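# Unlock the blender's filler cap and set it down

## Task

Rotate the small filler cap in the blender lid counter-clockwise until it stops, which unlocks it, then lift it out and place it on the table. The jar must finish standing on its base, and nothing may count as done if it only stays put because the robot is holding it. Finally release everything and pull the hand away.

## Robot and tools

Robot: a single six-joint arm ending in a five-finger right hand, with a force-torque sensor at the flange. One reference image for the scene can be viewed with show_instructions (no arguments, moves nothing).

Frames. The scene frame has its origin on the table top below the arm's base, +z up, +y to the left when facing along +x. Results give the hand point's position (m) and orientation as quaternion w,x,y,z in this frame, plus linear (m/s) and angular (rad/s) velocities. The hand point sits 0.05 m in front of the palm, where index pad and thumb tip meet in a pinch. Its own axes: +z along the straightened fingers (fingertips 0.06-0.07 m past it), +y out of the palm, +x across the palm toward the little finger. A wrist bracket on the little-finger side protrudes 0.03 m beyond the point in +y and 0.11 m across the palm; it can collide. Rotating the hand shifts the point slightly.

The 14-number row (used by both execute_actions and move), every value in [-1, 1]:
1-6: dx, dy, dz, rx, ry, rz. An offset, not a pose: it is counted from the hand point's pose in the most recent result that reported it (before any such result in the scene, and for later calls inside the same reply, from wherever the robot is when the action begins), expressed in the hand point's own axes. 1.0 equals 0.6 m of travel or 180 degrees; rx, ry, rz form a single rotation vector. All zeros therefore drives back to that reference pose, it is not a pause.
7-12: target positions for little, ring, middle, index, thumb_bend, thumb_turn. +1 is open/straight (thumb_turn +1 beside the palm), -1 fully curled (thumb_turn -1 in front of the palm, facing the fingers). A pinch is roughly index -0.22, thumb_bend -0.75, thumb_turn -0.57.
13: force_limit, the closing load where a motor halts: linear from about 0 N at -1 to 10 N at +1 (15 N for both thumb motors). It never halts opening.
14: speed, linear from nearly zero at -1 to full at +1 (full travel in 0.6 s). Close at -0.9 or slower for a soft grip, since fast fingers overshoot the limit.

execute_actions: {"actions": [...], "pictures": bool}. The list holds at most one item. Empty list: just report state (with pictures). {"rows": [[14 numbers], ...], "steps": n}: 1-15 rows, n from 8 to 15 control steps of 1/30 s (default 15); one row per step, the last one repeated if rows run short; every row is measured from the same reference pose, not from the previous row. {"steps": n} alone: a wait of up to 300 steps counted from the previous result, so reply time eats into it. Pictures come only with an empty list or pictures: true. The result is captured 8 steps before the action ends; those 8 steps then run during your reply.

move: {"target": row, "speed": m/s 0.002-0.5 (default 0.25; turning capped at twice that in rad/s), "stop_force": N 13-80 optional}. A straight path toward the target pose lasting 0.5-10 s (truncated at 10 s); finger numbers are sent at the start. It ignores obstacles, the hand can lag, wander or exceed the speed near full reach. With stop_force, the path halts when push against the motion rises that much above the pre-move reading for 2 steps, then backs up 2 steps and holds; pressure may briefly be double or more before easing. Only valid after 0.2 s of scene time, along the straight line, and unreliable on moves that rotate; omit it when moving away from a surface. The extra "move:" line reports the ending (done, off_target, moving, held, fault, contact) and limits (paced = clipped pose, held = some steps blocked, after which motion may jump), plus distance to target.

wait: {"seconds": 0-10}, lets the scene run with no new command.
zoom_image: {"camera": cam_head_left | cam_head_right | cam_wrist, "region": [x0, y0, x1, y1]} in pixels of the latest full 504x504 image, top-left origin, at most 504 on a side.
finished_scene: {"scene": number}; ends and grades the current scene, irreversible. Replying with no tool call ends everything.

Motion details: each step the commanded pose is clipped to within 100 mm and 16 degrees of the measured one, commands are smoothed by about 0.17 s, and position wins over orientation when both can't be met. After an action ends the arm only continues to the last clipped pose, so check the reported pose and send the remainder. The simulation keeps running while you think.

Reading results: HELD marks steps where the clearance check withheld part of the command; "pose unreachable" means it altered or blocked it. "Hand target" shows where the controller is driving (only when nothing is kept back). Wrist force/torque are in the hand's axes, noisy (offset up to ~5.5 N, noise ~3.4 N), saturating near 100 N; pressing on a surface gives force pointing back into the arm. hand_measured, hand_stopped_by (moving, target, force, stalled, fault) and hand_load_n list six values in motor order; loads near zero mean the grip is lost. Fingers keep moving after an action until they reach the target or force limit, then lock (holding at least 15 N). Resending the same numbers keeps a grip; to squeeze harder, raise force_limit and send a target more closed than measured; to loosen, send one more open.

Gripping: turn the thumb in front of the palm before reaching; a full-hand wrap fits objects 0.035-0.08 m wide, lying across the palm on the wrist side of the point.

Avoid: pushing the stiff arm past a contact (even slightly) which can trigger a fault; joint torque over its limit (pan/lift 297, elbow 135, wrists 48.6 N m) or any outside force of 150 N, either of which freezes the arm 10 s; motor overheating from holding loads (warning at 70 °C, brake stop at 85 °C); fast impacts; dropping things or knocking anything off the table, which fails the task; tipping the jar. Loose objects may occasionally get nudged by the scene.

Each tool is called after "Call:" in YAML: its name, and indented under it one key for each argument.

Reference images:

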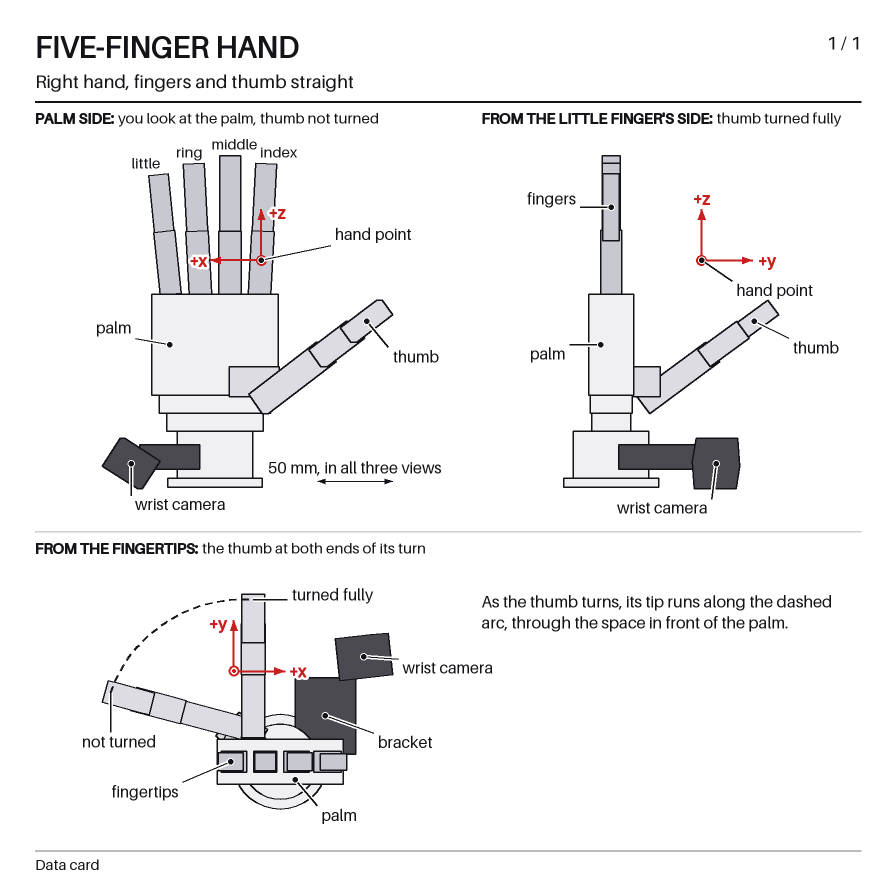

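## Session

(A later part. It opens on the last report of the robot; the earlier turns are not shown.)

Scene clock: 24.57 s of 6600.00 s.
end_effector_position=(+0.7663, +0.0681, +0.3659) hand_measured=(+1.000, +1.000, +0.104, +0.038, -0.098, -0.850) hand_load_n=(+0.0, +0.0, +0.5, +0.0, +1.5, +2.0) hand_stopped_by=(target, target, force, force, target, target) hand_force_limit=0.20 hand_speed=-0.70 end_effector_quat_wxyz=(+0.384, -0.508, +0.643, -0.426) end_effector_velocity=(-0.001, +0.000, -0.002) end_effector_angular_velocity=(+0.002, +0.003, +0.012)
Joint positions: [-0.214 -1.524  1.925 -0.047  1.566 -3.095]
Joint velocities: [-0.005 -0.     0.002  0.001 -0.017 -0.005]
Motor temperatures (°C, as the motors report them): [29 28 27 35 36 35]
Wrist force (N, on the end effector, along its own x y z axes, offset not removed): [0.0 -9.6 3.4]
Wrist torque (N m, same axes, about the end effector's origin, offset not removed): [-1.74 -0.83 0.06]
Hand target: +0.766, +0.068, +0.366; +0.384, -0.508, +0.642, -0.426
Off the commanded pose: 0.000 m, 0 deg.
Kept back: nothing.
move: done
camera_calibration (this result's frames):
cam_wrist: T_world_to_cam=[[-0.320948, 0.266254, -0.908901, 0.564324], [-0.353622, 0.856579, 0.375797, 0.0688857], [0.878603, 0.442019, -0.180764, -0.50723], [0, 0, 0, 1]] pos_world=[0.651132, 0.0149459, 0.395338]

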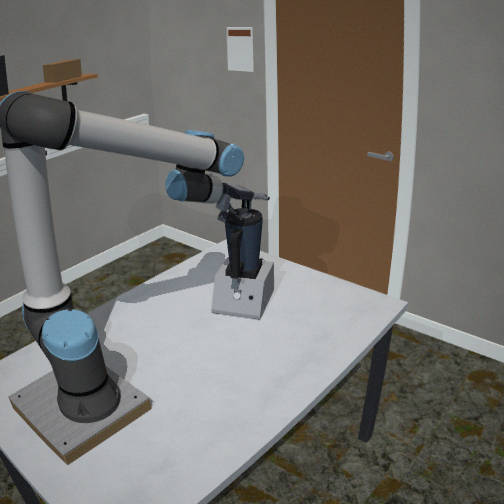

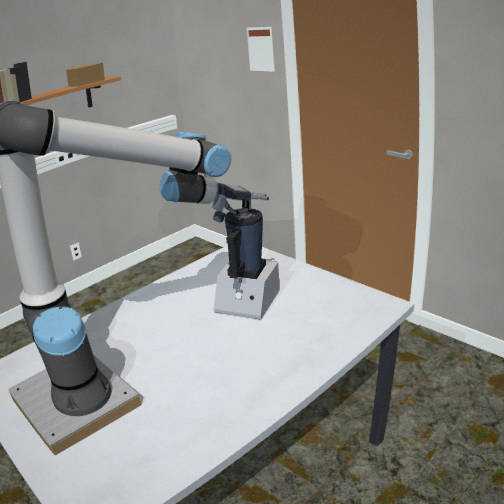

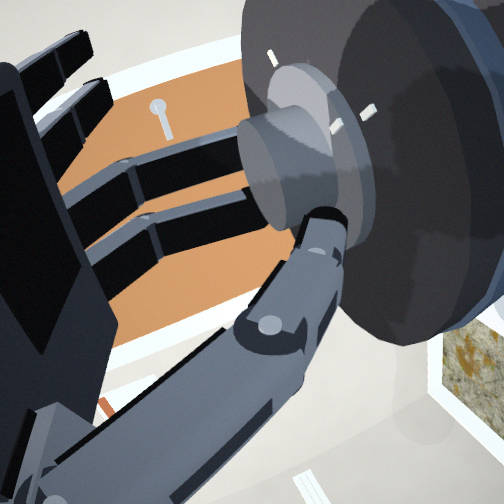

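Call:
move:
  target: [0,0,0,0,0,0,1,1,0.3,0.3,0.05,-1,0.2,0]

Call:
move:
  target: [0.008,-0.001,0.002,0.010,0.156,0.0565,1,1,0.3,0.3,0.05,-1,0.2,0]
  speed: 0.2

Scene clock: 25.90 s of 6600.00 s.
end_effector_position=(+0.7663, +0.0681, +0.3659) hand_measured=(+1.000, +1.000, +0.300, +0.300, +0.046, -1.000) hand_load_n=(+0.0, +0.0, +0.0, +0.0, -2.0, +3.5) hand_stopped_by=(target, target, target, target, target, target) hand_force_limit=0.20 hand_speed=0.00 end_effector_quat_wxyz=(+0.384, -0.508, +0.643, -0.426) end_effector_velocity=(+0.001, -0.001, +0.001) end_effector_angular_velocity=(-0.002, -0.002, -0.001)
Joint positions: [-0.214 -1.524  1.925 -0.047  1.566 -3.095]
Joint velocities: [-0.001 -0.    -0.002 -0.     0.001 -0.002]
Motor temperatures (°C, as the motors report them): [29 28 27 35 36 35]
Wrist force (N, on the end effector, along its own x y z axes, offset not removed): [-0.1 -3.4 -0.9]
Wrist torque (N m, same axes, about the end effector's origin, offset not removed): [-0.25 -0.97 0.41]
Hand target: +0.766, +0.068, +0.366; +0.384, -0.508, +0.643, -0.426
Off the commanded pose: 0.000 m, 0 deg.
Kept back: nothing.
move: done
camera_calibration (this result's frames):
cam_wrist: T_world_to_cam=[[-0.32098, 0.266266, -0.908886, 0.564322], [-0.353591, 0.856583, 0.375817, 0.0688649], [0.878604, 0.442004, -0.180797, -0.507174], [0, 0, 0, 1]] pos_world=[0.651091, 0.0149244, 0.395329]

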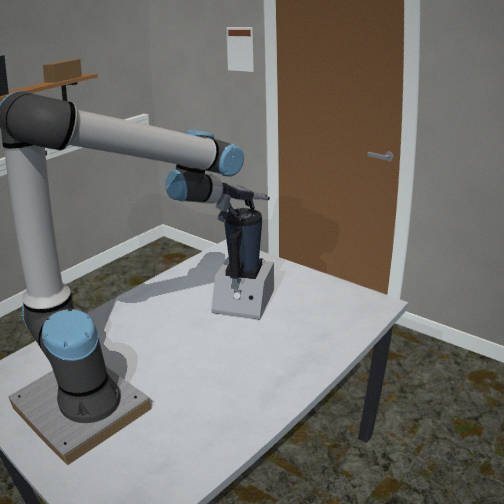

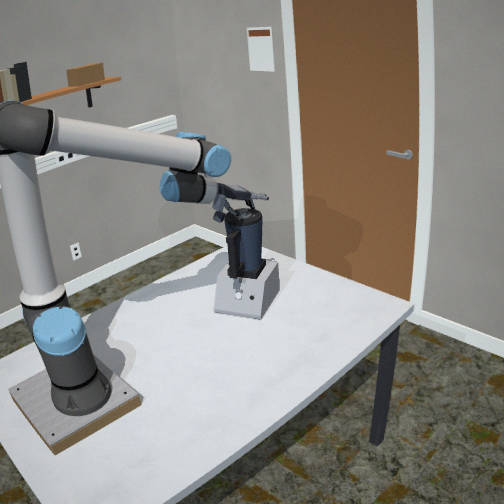

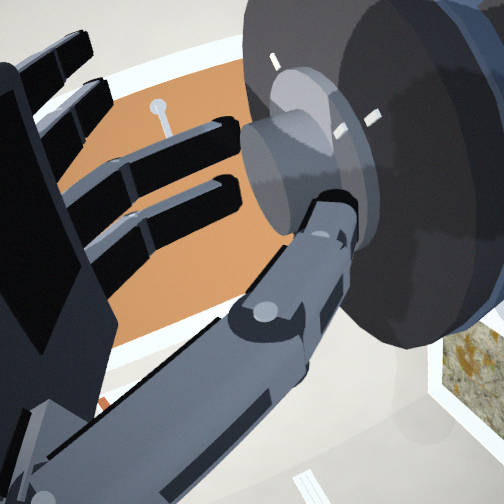

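Scene clock: 27.67 s of 6600.00 s.
end_effector_position=(+0.7666, +0.0631, +0.3659) hand_measured=(+1.000, +1.000, +0.300, +0.300, +0.048, -1.000) hand_load_n=(+0.0, +0.0, +0.0, +0.0, +0.0, +0.0) hand_stopped_by=(target, target, target, target, target, target) hand_force_limit=0.20 hand_speed=0.00 end_effector_quat_wxyz=(+0.261, -0.325, +0.751, -0.511) end_effector_velocity=(-0.001, -0.000, -0.001) end_effector_angular_velocity=(+0.001, +0.003, -0.009)
Joint positions: [-0.005 -1.407  1.805  0.049  2.245 -2.804]
Joint velocities: [ 0.002  0.004 -0.003  0.007  0.01   0.007]
Motor temperatures (°C, as the motors report them): [29 28 27 35 36 35]
Wrist force (N, on the end effector, along its own x y z axes, offset not removed): [1.4 0.6 3.8]
Wrist torque (N m, same axes, about the end effector's origin, offset not removed): [-0.17 -0.59 0.45]
Hand target: +0.767, +0.063, +0.366; +0.261, -0.325, +0.752, -0.511
Off the commanded pose: 0.000 m, 0 deg.
Kept back: nothing.
move: done
camera_calibration (this result's frames):
cam_wrist: T_world_to_cam=[[-0.145682, 0.38981, -0.909299, 0.423717], [0.119962, 0.919283, 0.374871, -0.29337], [0.982031, -0.0544689, -0.180686, -0.553267], [0, 0, 0, 1]] pos_world=[0.640247, 0.0743848, 0.395294]

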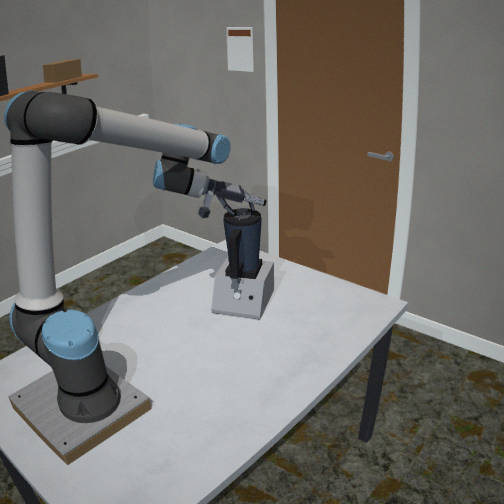

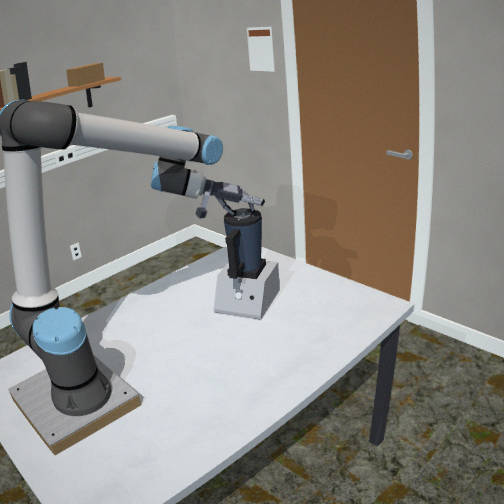

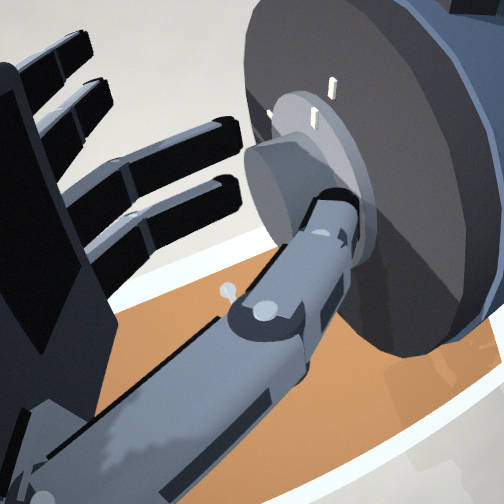

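Call:
move:
  target: [-0.004,0.003,0.008,0,0,0,1,1,0.15,0.15,-0.05,-1,0.2,-0.5]
  speed: 0.02

Call:
move:
  target: [0,0,0,0,0,0,1,1,-0.35,-0.35,-0.5,-1,0.9,-0.85]

Call:
zoom_image:
  camera: "cam_head_left"
  region: [195, 160, 285, 240]

Scene clock: 29.40 s of 6600.00 s.
end_effector_position=(+0.7712, +0.0626, +0.3629) hand_measured=(+1.000, +1.000, +0.150, +0.150, -0.052, -1.000) hand_load_n=(+0.0, +0.0, +0.0, +0.0, -4.5, -2.5) hand_stopped_by=(target, target, target, target, target, target) hand_force_limit=0.20 hand_speed=-0.50 end_effector_quat_wxyz=(+0.261, -0.325, +0.751, -0.511) end_effector_velocity=(+0.001, -0.001, -0.002) end_effector_angular_velocity=(-0.000, +0.002, -0.001)
Joint positions: [-0.006 -1.398  1.801  0.044  2.244 -2.805]
Joint velocities: [-0.002  0.003  0.    -0.002 -0.001 -0.001]
Motor temperatures (°C, as the motors report them): [29 28 27 35 36 35]
Wrist force (N, on the end effector, along its own x y z axes, offset not removed): [-6.5 -16.6 -14.0]
Wrist torque (N m, same axes, about the end effector's origin, offset not removed): [-0.90 0.56 -0.39]
Hand target: +0.771, +0.063, +0.363; +0.261, -0.325, +0.751, -0.511
Off the commanded pose: 0.000 m, 0 deg.
Kept back: nothing.
move: done
camera_calibration (this result's frames):
cam_wrist: T_world_to_cam=[[-0.145512, 0.389817, -0.909324, 0.421774], [0.119886, 0.919281, 0.374901, -0.292271], [0.982066, -0.0544626, -0.1805, -0.558398], [0, 0, 0, 1]] pos_world=[0.644796, 0.0738526, 0.392311]

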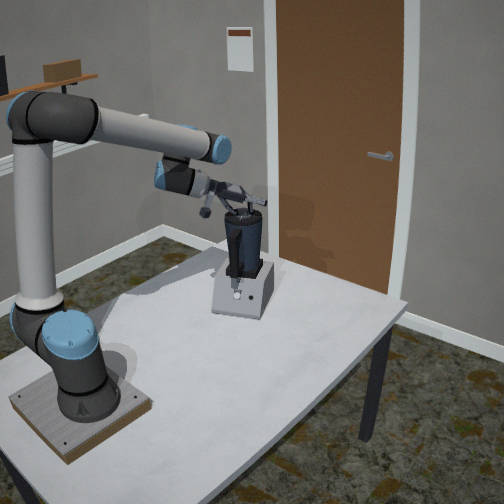

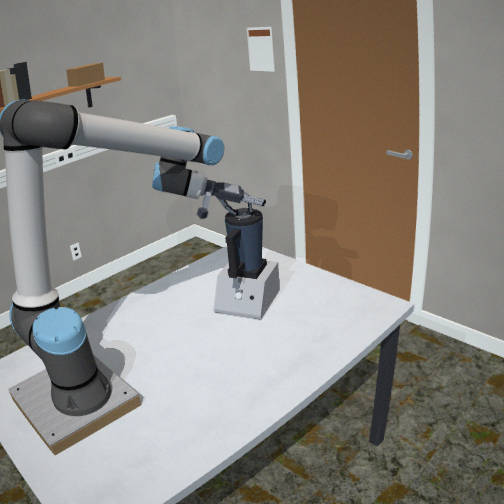

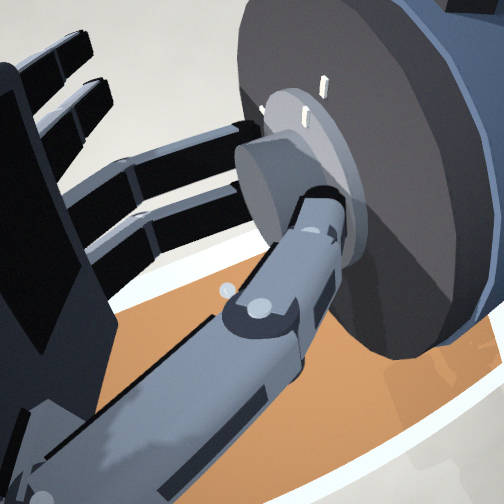

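Scene clock: 30.37 s of 6600.00 s.
end_effector_position=(+0.7712, +0.0626, +0.3629) hand_measured=(+1.000, +1.000, +0.096, +0.072, -0.130, -1.000) hand_load_n=(+0.0, +0.0, +8.0, +10.0, +13.0, -0.5) hand_stopped_by=(target, target, force, force, force, target) hand_force_limit=0.90 hand_speed=-0.85 end_effector_quat_wxyz=(+0.261, -0.325, +0.751, -0.511) end_effector_velocity=(-0.000, +0.002, +0.000) end_effector_angular_velocity=(-0.000, -0.000, +0.002)
Joint positions: [-0.006 -1.398  1.801  0.044  2.244 -2.805]
Joint velocities: [ 0.002 -0.    -0.     0.    -0.    -0.   ]
Motor temperatures (°C, as the motors report them): [29 28 27 35 36 35]
Wrist force (N, on the end effector, along its own x y z axes, offset not removed): [-5.4 -6.8 -5.5]
Wrist torque (N m, same axes, about the end effector's origin, offset not removed): [-0.37 -0.16 0.41]
Hand target: +0.771, +0.063, +0.363; +0.261, -0.325, +0.751, -0.511
Off the commanded pose: 0.000 m, 0 deg.
Kept back: nothing.
move: done
camera_calibration (this result's frames):
cam_wrist: T_world_to_cam=[[-0.145498, 0.389817, -0.909326, 0.421767], [0.119866, 0.919281, 0.374906, -0.292253], [0.98207, -0.0544492, -0.180479, -0.558448], [0, 0, 0, 1]] pos_world=[0.644833, 0.0738436, 0.392302]

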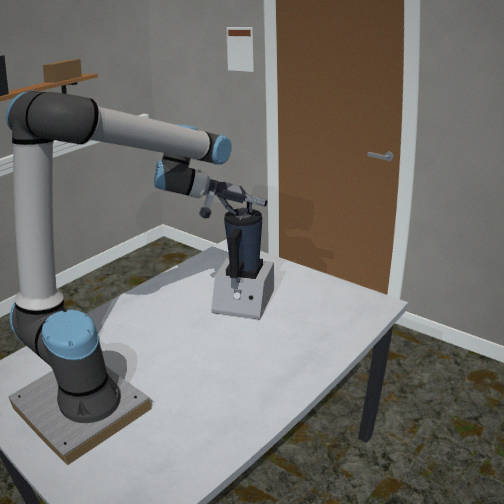

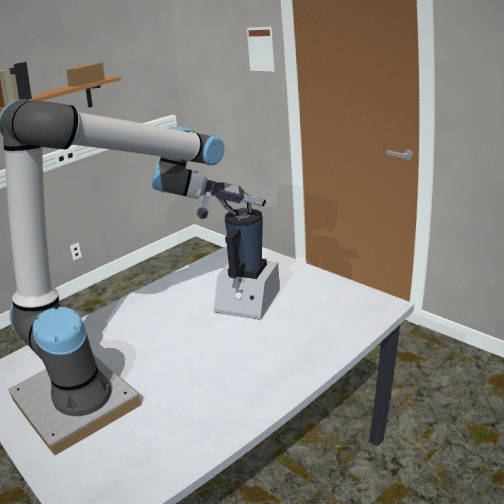

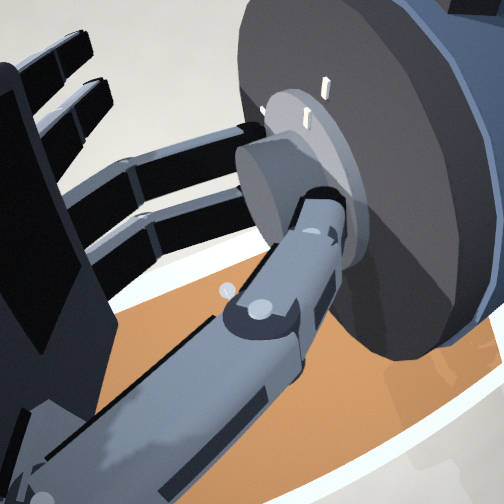

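Region (195, 160, 285, 240) of cam_head_left's 504x504 image, scaled by 5.600, with more detail than that image has.

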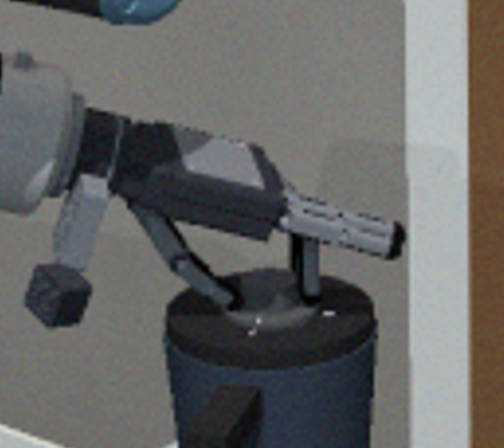

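Call:
move:
  target: [0.0085,0.003,-0.0115,-0.010,-0.156,-0.0565,1,1,-0.35,-0.35,-0.5,-1,0.9,-0.85]
  speed: 0.1

Scene clock: 33.67 s of 6600.00 s.
end_effector_position=(+0.7626, +0.0634, +0.3632) hand_measured=(+1.000, +1.000, +0.096, +0.072, -0.130, -1.000) hand_load_n=(+0.0, +0.0, +8.5, +10.5, +13.5, +2.5) hand_stopped_by=(target, target, force, force, force, target) hand_force_limit=0.90 hand_speed=-0.85 end_effector_quat_wxyz=(+0.384, -0.508, +0.643, -0.427) end_effector_velocity=(+0.000, -0.001, +0.001) end_effector_angular_velocity=(-0.002, -0.000, +0.010)
Joint positions: [-0.224 -1.53   1.936 -0.053  1.556 -3.099]
Joint velocities: [-0.005 -0.001 -0.     0.001 -0.014 -0.007]
Motor temperatures (°C, as the motors report them): [29 28 27 35 36 35]
Wrist force (N, on the end effector, along its own x y z axes, offset not removed): [2.5 -8.6 -2.0]
Wrist torque (N m, same axes, about the end effector's origin, offset not removed): [-0.09 -1.15 0.44]
Hand target: +0.763, +0.063, +0.363; +0.384, -0.508, +0.642, -0.426
Off the commanded pose: 0.000 m, 0 deg.
Kept back: nothing.
move: done
camera_calibration (this result's frames):
cam_wrist: T_world_to_cam=[[-0.320601, 0.266181, -0.909045, 0.561689], [-0.353688, 0.856649, 0.375577, 0.0727951], [0.878704, 0.441928, -0.180498, -0.502466], [0, 0, 0, 1]] pos_world=[0.647343, 0.0101831, 0.392567]

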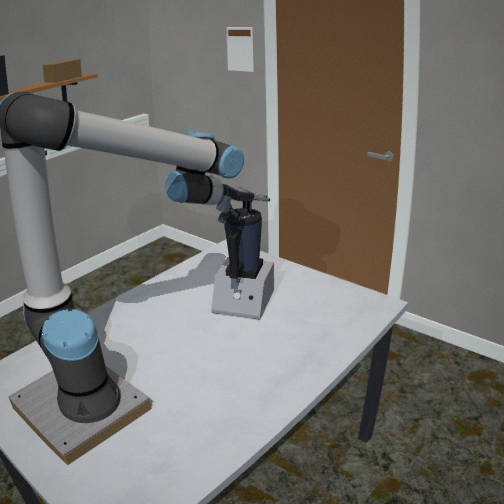

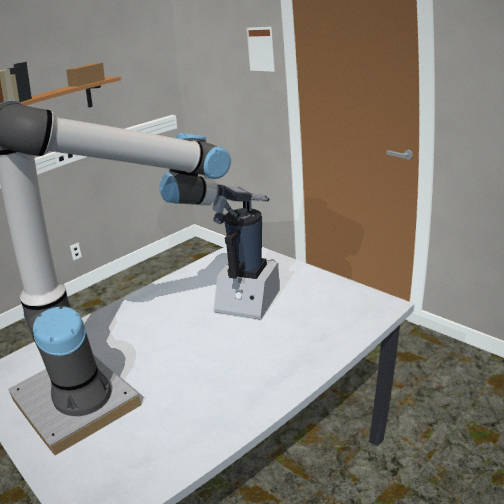

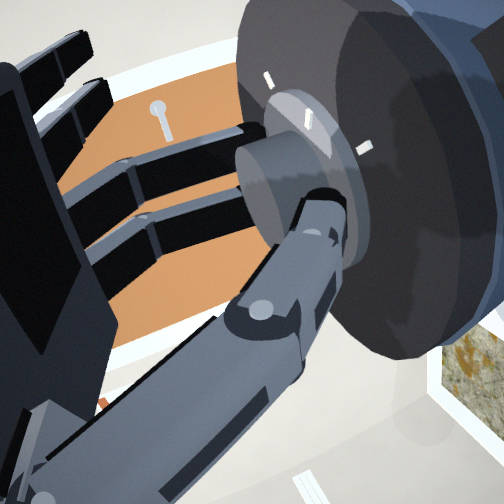

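Turning works. Another 30°.

Call:
move:
  target: [0.0085,0.0017,-0.0045,-0.010,-0.156,-0.0565,1,1,-0.35,-0.35,-0.5,-1,0.9,-0.85]
  speed: 0.1

Scene clock: 36.87 s of 6600.00 s.
end_effector_position=(+0.7588, +0.0590, +0.3629) hand_measured=(+1.000, +1.000, +0.096, +0.072, -0.130, -1.000) hand_load_n=(+0.0, +0.0, +9.5, +13.0, +11.0, +6.5) hand_stopped_by=(target, target, force, force, force, target) hand_force_limit=0.90 hand_speed=-0.85 end_effector_quat_wxyz=(-0.481, +0.656, -0.490, +0.313) end_effector_velocity=(-0.000, -0.000, -0.000) end_effector_angular_velocity=(+0.000, +0.001, +0.010)
Joint positions: [-0.434 -1.469  1.879  0.065  0.88  -3.405]
Joint velocities: [-0.003  0.003 -0.003  0.006 -0.011 -0.008]
Motor temperatures (°C, as the motors report them): [29 28 27 35 36 35]
Wrist force (N, on the end effector, along its own x y z axes, offset not removed): [-7.1 -11.1 1.7]
Wrist torque (N m, same axes, about the end effector's origin, offset not removed): [0.11 -0.47 0.50]
Hand target: +0.759, +0.059, +0.363; -0.481, +0.656, -0.490, +0.313
Off the commanded pose: 0.000 m, 0 deg.
Kept back: nothing.
move: done
camera_calibration (this result's frames):
cam_wrist: T_world_to_cam=[[-0.410781, 0.0717082, -0.90891, 0.641226], [-0.733244, 0.566494, 0.376082, 0.380281], [0.54186, 0.82094, -0.180125, -0.264183], [0, 0, 0, 1]] pos_world=[0.685392, -0.0445302, 0.392214]

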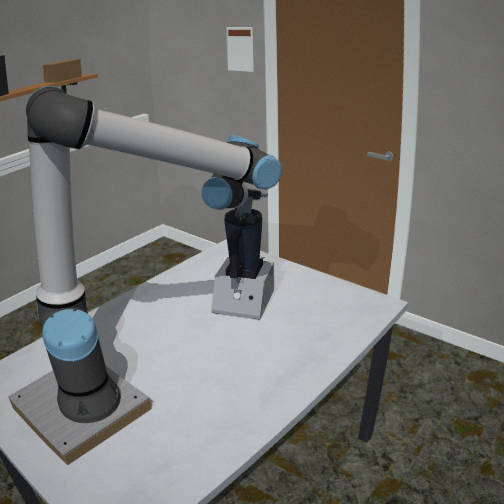

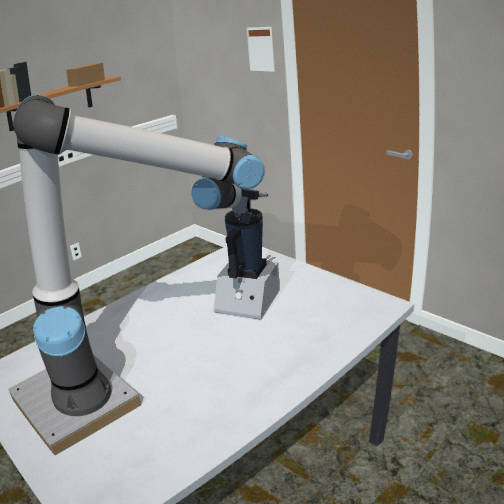

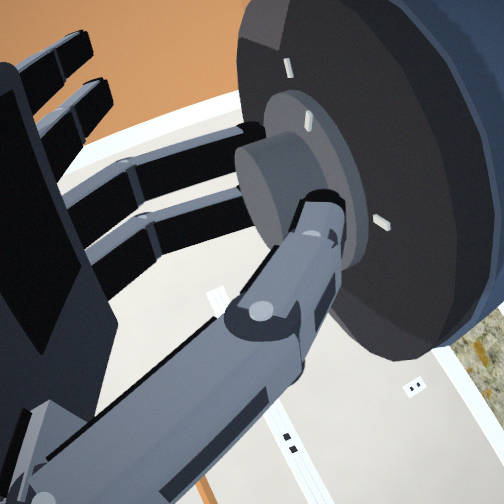

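Call:
move:
  target: [0.004,0.001,-0.0028,-0.005,-0.078,-0.028,1,1,-0.35,-0.35,-0.5,-1,0.9,-0.85]
  speed: 0.07

Scene clock: 39.33 s of 6600.00 s.
end_effector_position=(+0.7579, +0.0562, +0.3628) hand_measured=(+1.000, +1.000, +0.096, +0.072, -0.130, -0.998) hand_load_n=(+0.0, +0.0, +9.0, +13.0, +10.5, +8.0) hand_stopped_by=(target, target, force, force, force, target) hand_force_limit=0.90 hand_speed=-0.85 end_effector_quat_wxyz=(-0.518, +0.714, -0.401, +0.248) end_effector_velocity=(-0.000, +0.000, -0.000) end_effector_angular_velocity=(-0.000, +0.002, +0.011)
Joint positions: [-0.493 -1.364  1.778  0.254  0.609 -3.657]
Joint velocities: [-0.001  0.006 -0.006  0.014 -0.009 -0.015]
Motor temperatures (°C, as the motors report them): [29 28 27 35 36 35]
Wrist force (N, on the end effector, along its own x y z axes, offset not removed): [-3.6 -21.1 -4.9]
Wrist torque (N m, same axes, about the end effector's origin, offset not removed): [-0.82 -0.96 0.03]
Hand target: +0.758, +0.056, +0.363; -0.518, +0.714, -0.401, +0.247
Off the commanded pose: 0.000 m, 0 deg.
Kept back: nothing.
move: done
camera_calibration (this result's frames):
cam_wrist: T_world_to_cam=[[-0.415716, -0.0353791, -0.908806, 0.650702], [-0.854061, 0.358706, 0.37671, 0.484261], [0.312667, 0.93278, -0.179336, -0.0942664], [0, 0, 0, 1]] pos_world=[0.71357, -0.0627565, 0.39203]

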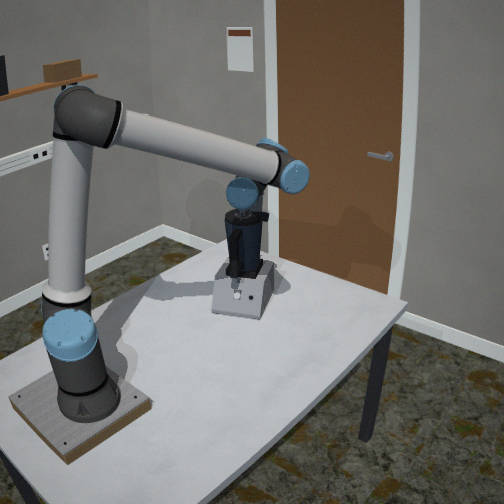

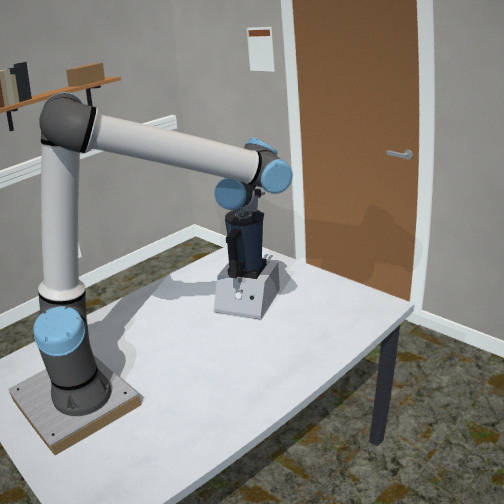

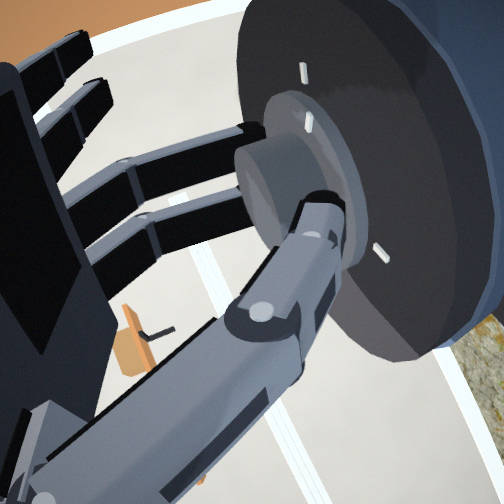

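Call:
move:
  target: [0.004,-0.0015,-0.0038,-0.0055,-0.086,-0.031,1,1,-0.35,-0.35,-0.5,-1,0.9,-0.85]
  speed: 0.06

Scene clock: 42.27 s of 6600.00 s.
end_effector_position=(+0.7578, +0.0531, +0.3643) hand_measured=(+1.000, +1.000, +0.096, +0.072, -0.130, -0.998) hand_load_n=(+0.0, +0.0, +6.5, +9.0, +15.0, +5.0) hand_stopped_by=(target, target, force, force, force, target) hand_force_limit=0.90 hand_speed=-0.85 end_effector_quat_wxyz=(-0.548, +0.763, -0.295, +0.171) end_effector_velocity=(+0.000, +0.000, +0.000) end_effector_angular_velocity=(-0.002, +0.001, +0.013)
Joint positions: [-0.519 -1.193  1.626  0.684  0.407 -4.16 ]
Joint velocities: [ 0.001  0.008 -0.008  0.027 -0.004 -0.031]
Motor temperatures (°C, as the motors report them): [29 28 27 35 36 35]
Wrist force (N, on the end effector, along its own x y z axes, offset not removed): [-2.2 -4.8 -0.2]
Wrist torque (N m, same axes, about the end effector's origin, offset not removed): [-1.04 -0.63 0.20]
Hand target: +0.758, +0.053, +0.364; -0.548, +0.764, -0.295, +0.170
Off the commanded pose: 0.000 m, 0 deg.
Kept back: nothing.
move: done
camera_calibration (this result's frames):
cam_wrist: T_world_to_cam=[[-0.388815, -0.150877, -0.908878, 0.637703], [-0.920611, 0.102222, 0.376865, 0.548672], [0.0360469, 0.983253, -0.178644, 0.115591], [0, 0, 0, 1]] pos_world=[0.748895, -0.0735266, 0.393469]

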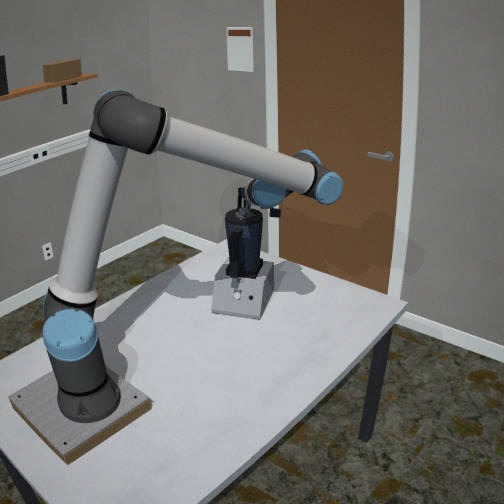

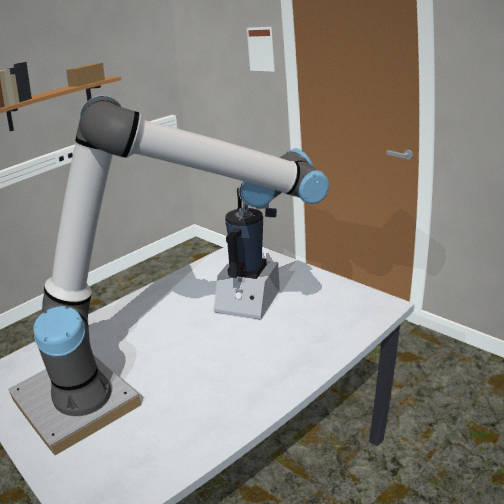

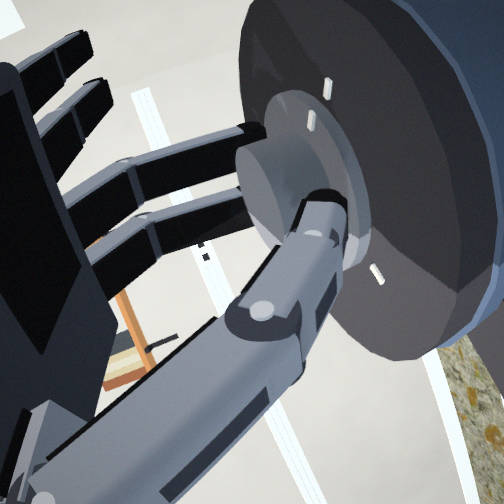

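Aligned. Lift slowly 2 cm.

Call:
move:
  target: [-0.002,-0.031,-0.011,0,0,0,1,1,-0.35,-0.35,-0.5,-1,0.9,-0.85]
  speed: 0.02

Scene clock: 45.07 s of 6600.00 s.
end_effector_position=(+0.7579, +0.0532, +0.3840) hand_measured=(+1.000, +1.000, +0.096, +0.072, -0.130, -1.000) hand_load_n=(+0.0, +0.0, +7.5, +7.5, +15.0, +1.0) hand_stopped_by=(target, target, force, force, force, target) hand_force_limit=0.90 hand_speed=-0.85 end_effector_quat_wxyz=(-0.548, +0.763, -0.295, +0.171) end_effector_velocity=(+0.000, -0.001, +0.001) end_effector_angular_velocity=(-0.000, -0.001, -0.001)
Joint positions: [-0.518 -1.206  1.607  0.715  0.407 -4.158]
Joint velocities: [-0.001 -0.001 -0.002  0.002  0.    -0.001]
Motor temperatures (°C, as the motors report them): [29 28 27 35 36 35]
Wrist force (N, on the end effector, along its own x y z axes, offset not removed): [-0.7 -2.6 1.6]
Wrist torque (N m, same axes, about the end effector's origin, offset not removed): [-1.23 -0.57 0.40]
Hand target: +0.758, +0.053, +0.384; -0.548, +0.763, -0.295, +0.171
Off the commanded pose: 0.000 m, 0 deg.
Kept back: nothing.
move: done
camera_calibration (this result's frames):
cam_wrist: T_world_to_cam=[[-0.388812, -0.150874, -0.90888, 0.655591], [-0.920611, 0.102224, 0.376862, 0.541327], [0.0360504, 0.983253, -0.178642, 0.119004], [0, 0, 0, 1]] pos_world=[0.748964, -0.0734357, 0.413107]

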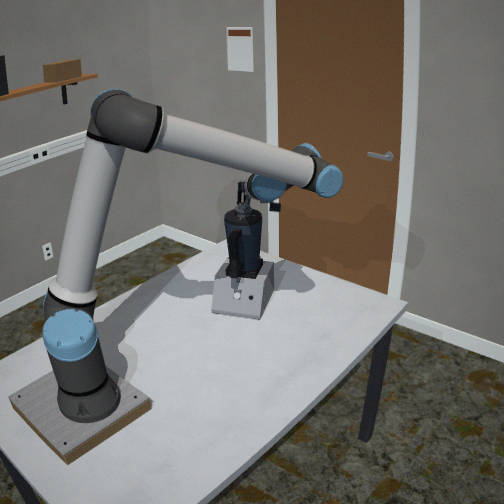

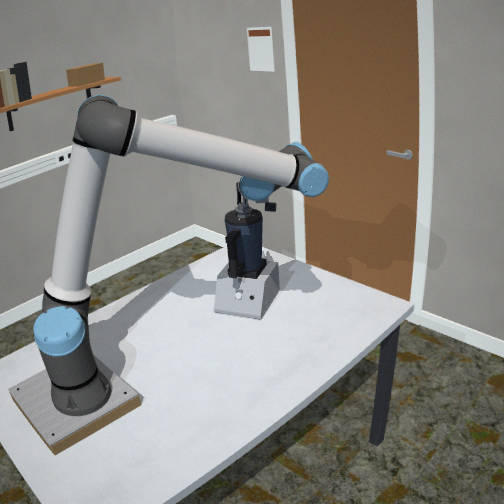

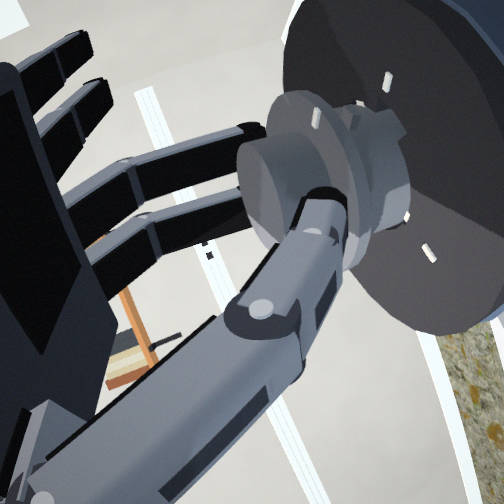

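Call:
move:
  target: [-0.005,-0.078,-0.028,0,0,0,1,1,-0.35,-0.35,-0.5,-1,0.9,-0.85]
  speed: 0.05

Call:
move:
  target: [0,0,0,0.02,0.312,0.113,1,1,-0.35,-0.35,-0.5,-1,0.9,-0.85]
  speed: 0.2

Scene clock: 46.83 s of 6600.00 s.
end_effector_position=(+0.7579, +0.0533, +0.4336) hand_measured=(+1.000, +1.000, +0.096, +0.072, -0.130, -1.000) hand_load_n=(+0.0, +0.0, +8.0, +7.5, +14.5, +0.0) hand_stopped_by=(target, target, force, force, force, target) hand_force_limit=0.90 hand_speed=-0.85 end_effector_quat_wxyz=(-0.548, +0.763, -0.295, +0.171) end_effector_velocity=(+0.001, -0.000, +0.002) end_effector_angular_velocity=(-0.001, -0.002, +0.001)
Joint positions: [-0.517 -1.235  1.553  0.794  0.408 -4.155]
Joint velocities: [-0.    -0.    -0.004  0.003 -0.    -0.002]
Motor temperatures (°C, as the motors report them): [29 28 27 35 36 35]
Wrist force (N, on the end effector, along its own x y z axes, offset not removed): [-1.0 2.0 1.3]
Wrist torque (N m, same axes, about the end effector's origin, offset not removed): [0.28 -0.34 0.54]
Hand target: +0.758, +0.053, +0.434; -0.548, +0.763, -0.295, +0.171
Off the commanded pose: 0.000 m, 0 deg.
Kept back: nothing.
move: done
camera_calibration (this result's frames):
cam_wrist: T_world_to_cam=[[-0.388915, -0.150761, -0.908854, 0.700837], [-0.920566, 0.102256, 0.376964, 0.522582], [0.0361042, 0.983267, -0.178554, 0.127712], [0, 0, 0, 1]] pos_world=[0.749026, -0.0733538, 0.462767]

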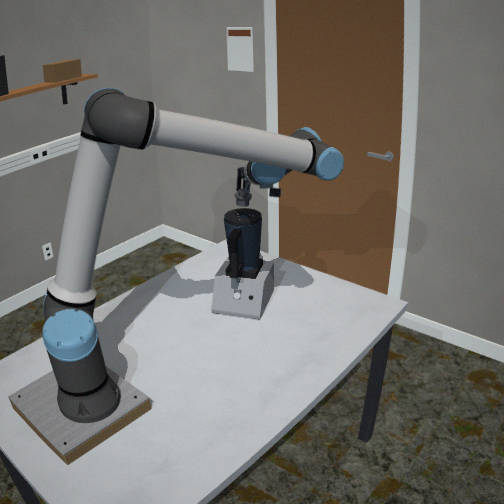

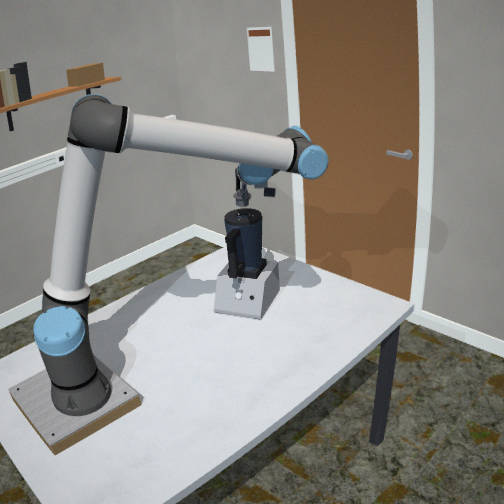

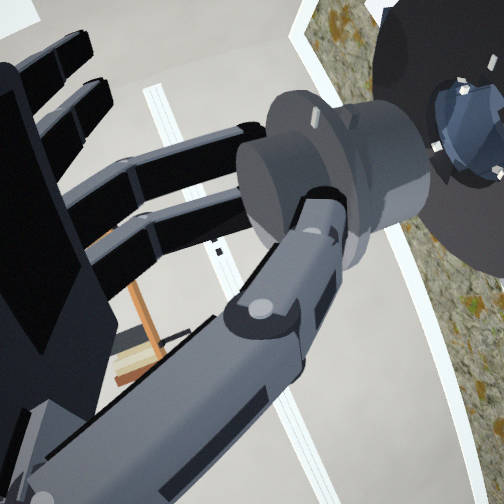

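Scene clock: 49.90 s of 6600.00 s.
end_effector_position=(+0.7578, +0.0532, +0.4336) hand_measured=(+1.000, +1.000, +0.096, +0.072, -0.130, -1.000) hand_load_n=(+0.0, +0.0, +8.0, +7.5, +14.5, +0.0) hand_stopped_by=(target, target, force, force, force, target) hand_force_limit=0.90 hand_speed=-0.85 end_effector_quat_wxyz=(+0.390, -0.515, +0.637, -0.421) end_effector_velocity=(-0.000, +0.000, -0.001) end_effector_angular_velocity=(-0.001, +0.001, -0.009)
Joint positions: [-0.255 -1.581  1.857  0.079  1.504 -3.116]
Joint velocities: [ 0.005  0.001 -0.     0.     0.013  0.004]
Motor temperatures (°C, as the motors report them): [29 28 27 35 36 35]
Wrist force (N, on the end effector, along its own x y z axes, offset not removed): [-6.2 -2.4 2.9]
Wrist torque (N m, same axes, about the end effector's origin, offset not removed): [-0.59 0.42 -0.23]
Hand target: +0.758, +0.053, +0.434; +0.389, -0.515, +0.637, -0.422
Off the commanded pose: 0.000 m, 0 deg.
Kept back: nothing.
move: done
camera_calibration (this result's frames):
cam_wrist: T_world_to_cam=[[-0.327056, 0.259774, -0.908599, 0.631888], [-0.374017, 0.847382, 0.376902, 0.0687415], [0.867839, 0.4631, -0.179982, -0.474235], [0, 0, 0, 1]] pos_world=[0.643934, -0.00278003, 0.46287]

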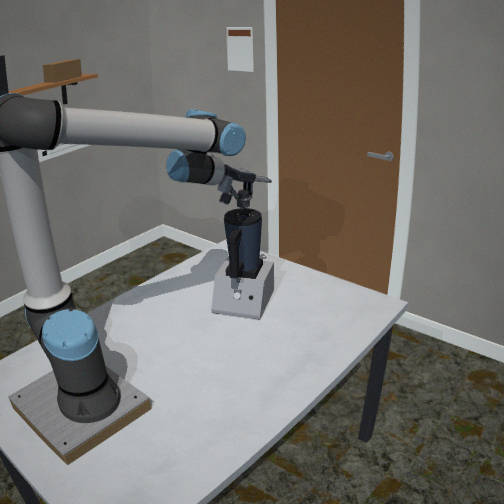

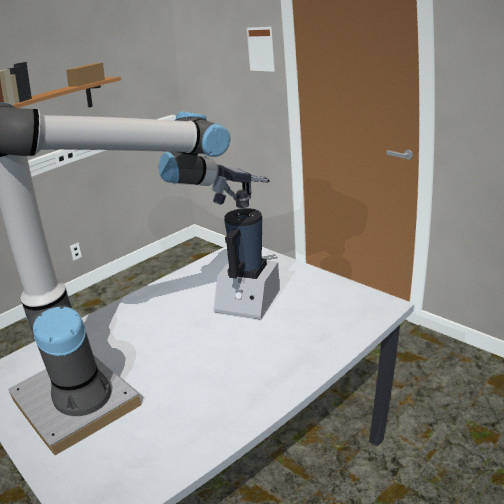

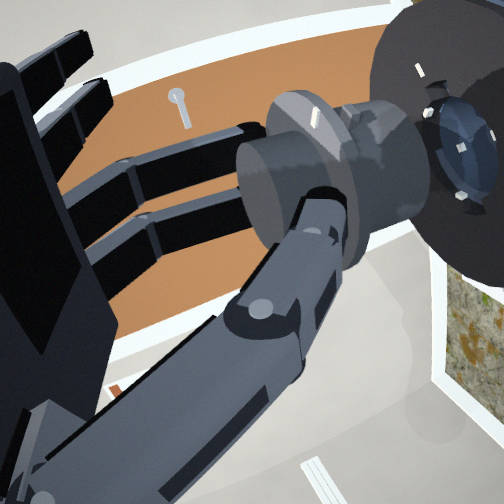

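Call:
move:
  target: [0.58,0,0,0,0,0,1,1,-0.35,-0.35,-0.5,-1,0.9,-0.85]
  speed: 0.3

Call:
move:
  target: [0.034,0.525,0.19,0,0,0,1,1,-0.35,-0.35,-0.5,-1,0.9,-0.85]
  speed: 0.3

Call:
zoom_image:
  camera: "cam_head_left"
  region: [240, 260, 400, 400]

Scene clock: 52.17 s of 6600.00 s.
end_effector_position=(+0.7005, -0.2891, +0.4123) hand_measured=(+1.000, +1.000, +0.096, +0.072, -0.130, -1.000) hand_load_n=(+0.0, +0.0, +8.0, +7.5, +14.5, +0.0) hand_stopped_by=(target, target, force, force, force, target) hand_force_limit=0.90 hand_speed=-0.85 end_effector_quat_wxyz=(+0.390, -0.515, +0.637, -0.421) end_effector_velocity=(+0.000, -0.002, +0.000) end_effector_angular_velocity=(-0.001, +0.000, +0.001)
Joint positions: [-0.898 -1.523  1.835  0.143  0.91  -3.383]
Joint velocities: [-0.002  0.002 -0.003  0.001 -0.002 -0.003]
Motor temperatures (°C, as the motors report them): [29 28 27 35 36 35]
Wrist force (N, on the end effector, along its own x y z axes, offset not removed): [1.8 -8.0 1.9]
Wrist torque (N m, same axes, about the end effector's origin, offset not removed): [-1.40 -0.80 0.13]
Hand target: +0.701, -0.289, +0.412; +0.390, -0.515, +0.637, -0.421
Off the commanded pose: 0.001 m, 0 deg.
Kept back: nothing.
move: done
camera_calibration (this result's frames):
cam_wrist: T_world_to_cam=[[-0.327012, 0.260093, -0.908524, 0.682725], [-0.37404, 0.847248, 0.377182, 0.345224], [0.867846, 0.463167, -0.179775, -0.269906], [0, 0, 0, 1]] pos_world=[0.586624, -0.34505, 0.441537]

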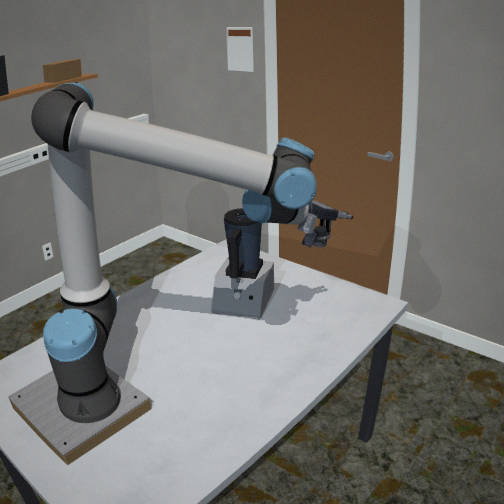

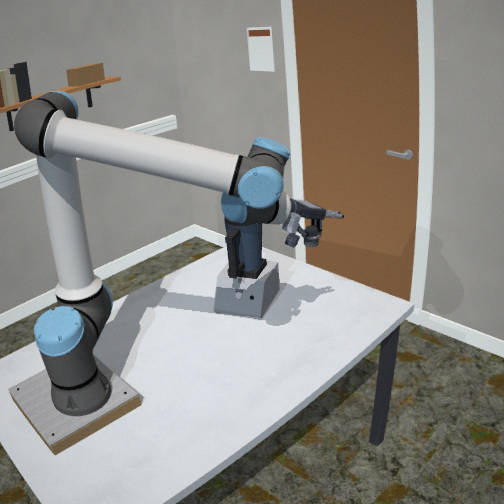

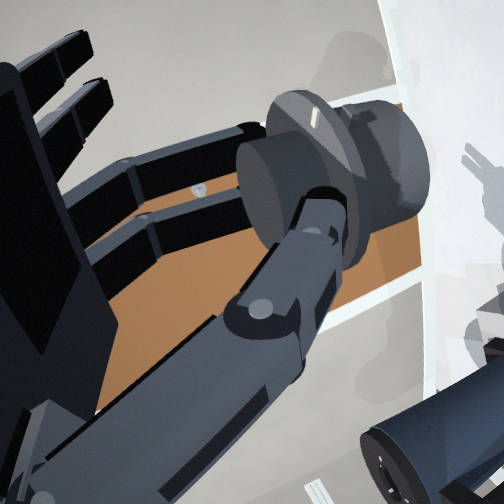

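Scene clock: 53.90 s of 6600.00 s.
end_effector_position=(+0.7004, -0.2891, +0.0767) hand_measured=(+1.000, +1.000, +0.096, +0.072, -0.130, -1.000) hand_load_n=(+0.0, +0.0, +8.0, +7.5, +14.5, +0.0) hand_stopped_by=(target, target, force, force, force, target) hand_force_limit=0.90 hand_speed=-0.85 end_effector_quat_wxyz=(+0.390, -0.515, +0.637, -0.421) end_effector_velocity=(+0.000, -0.000, -0.002) end_effector_angular_velocity=(-0.000, -0.000, +0.000)
Joint positions: [-0.908 -1.17   2.115 -0.487  0.9   -3.389]
Joint velocities: [ 0.001  0.003  0.    -0.004  0.     0.   ]
Motor temperatures (°C, as the motors report them): [29 28 27 35 36 35]
Wrist force (N, on the end effector, along its own x y z axes, offset not removed): [-2.0 4.7 -3.8]
Wrist torque (N m, same axes, about the end effector's origin, offset not removed): [1.06 -0.10 0.10]
Hand target: +0.700, -0.289, +0.077; +0.390, -0.515, +0.637, -0.421
Off the commanded pose: 0.001 m, 0 deg.
Kept back: nothing.
move: done
camera_calibration (this result's frames):
cam_wrist: T_world_to_cam=[[-0.327038, 0.260094, -0.908514, 0.377842], [-0.373997, 0.847264, 0.377187, 0.471712], [0.867855, 0.463136, -0.179814, -0.330095], [0, 0, 0, 1]] pos_world=[0.586462, -0.34506, 0.105995]

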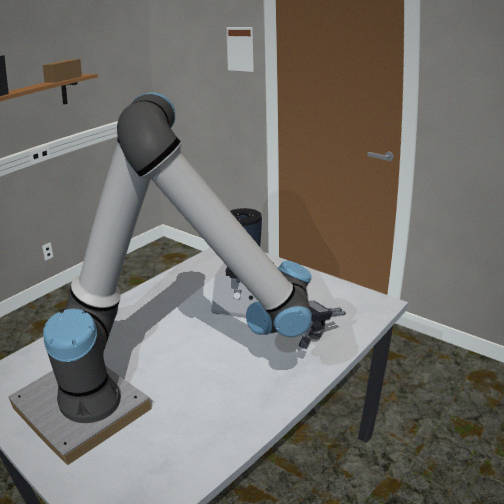

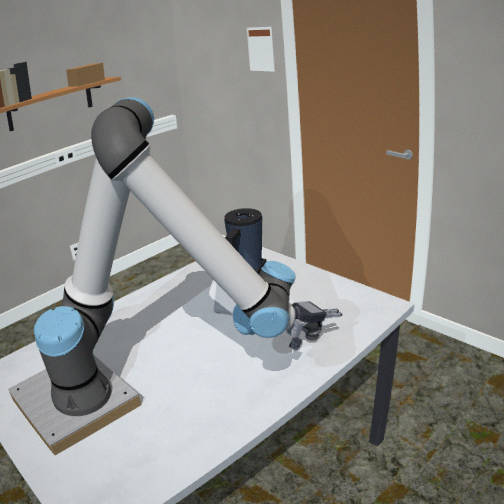

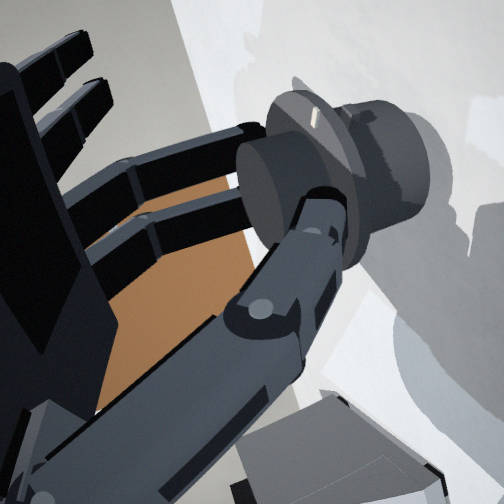

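Region (240, 260, 400, 400) of cam_head_left's 504x504 image, scaled by 3.150, with more detail than that image has; it fills the top 441 rows of this view, and the rest is white.

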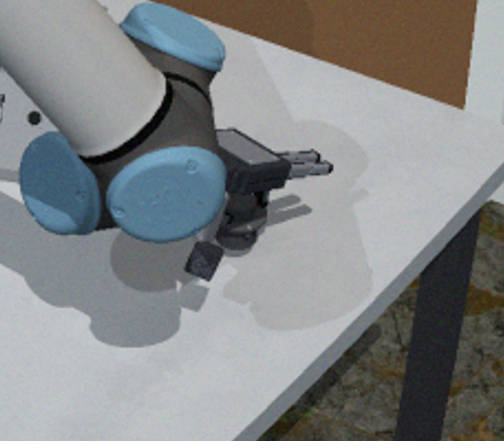

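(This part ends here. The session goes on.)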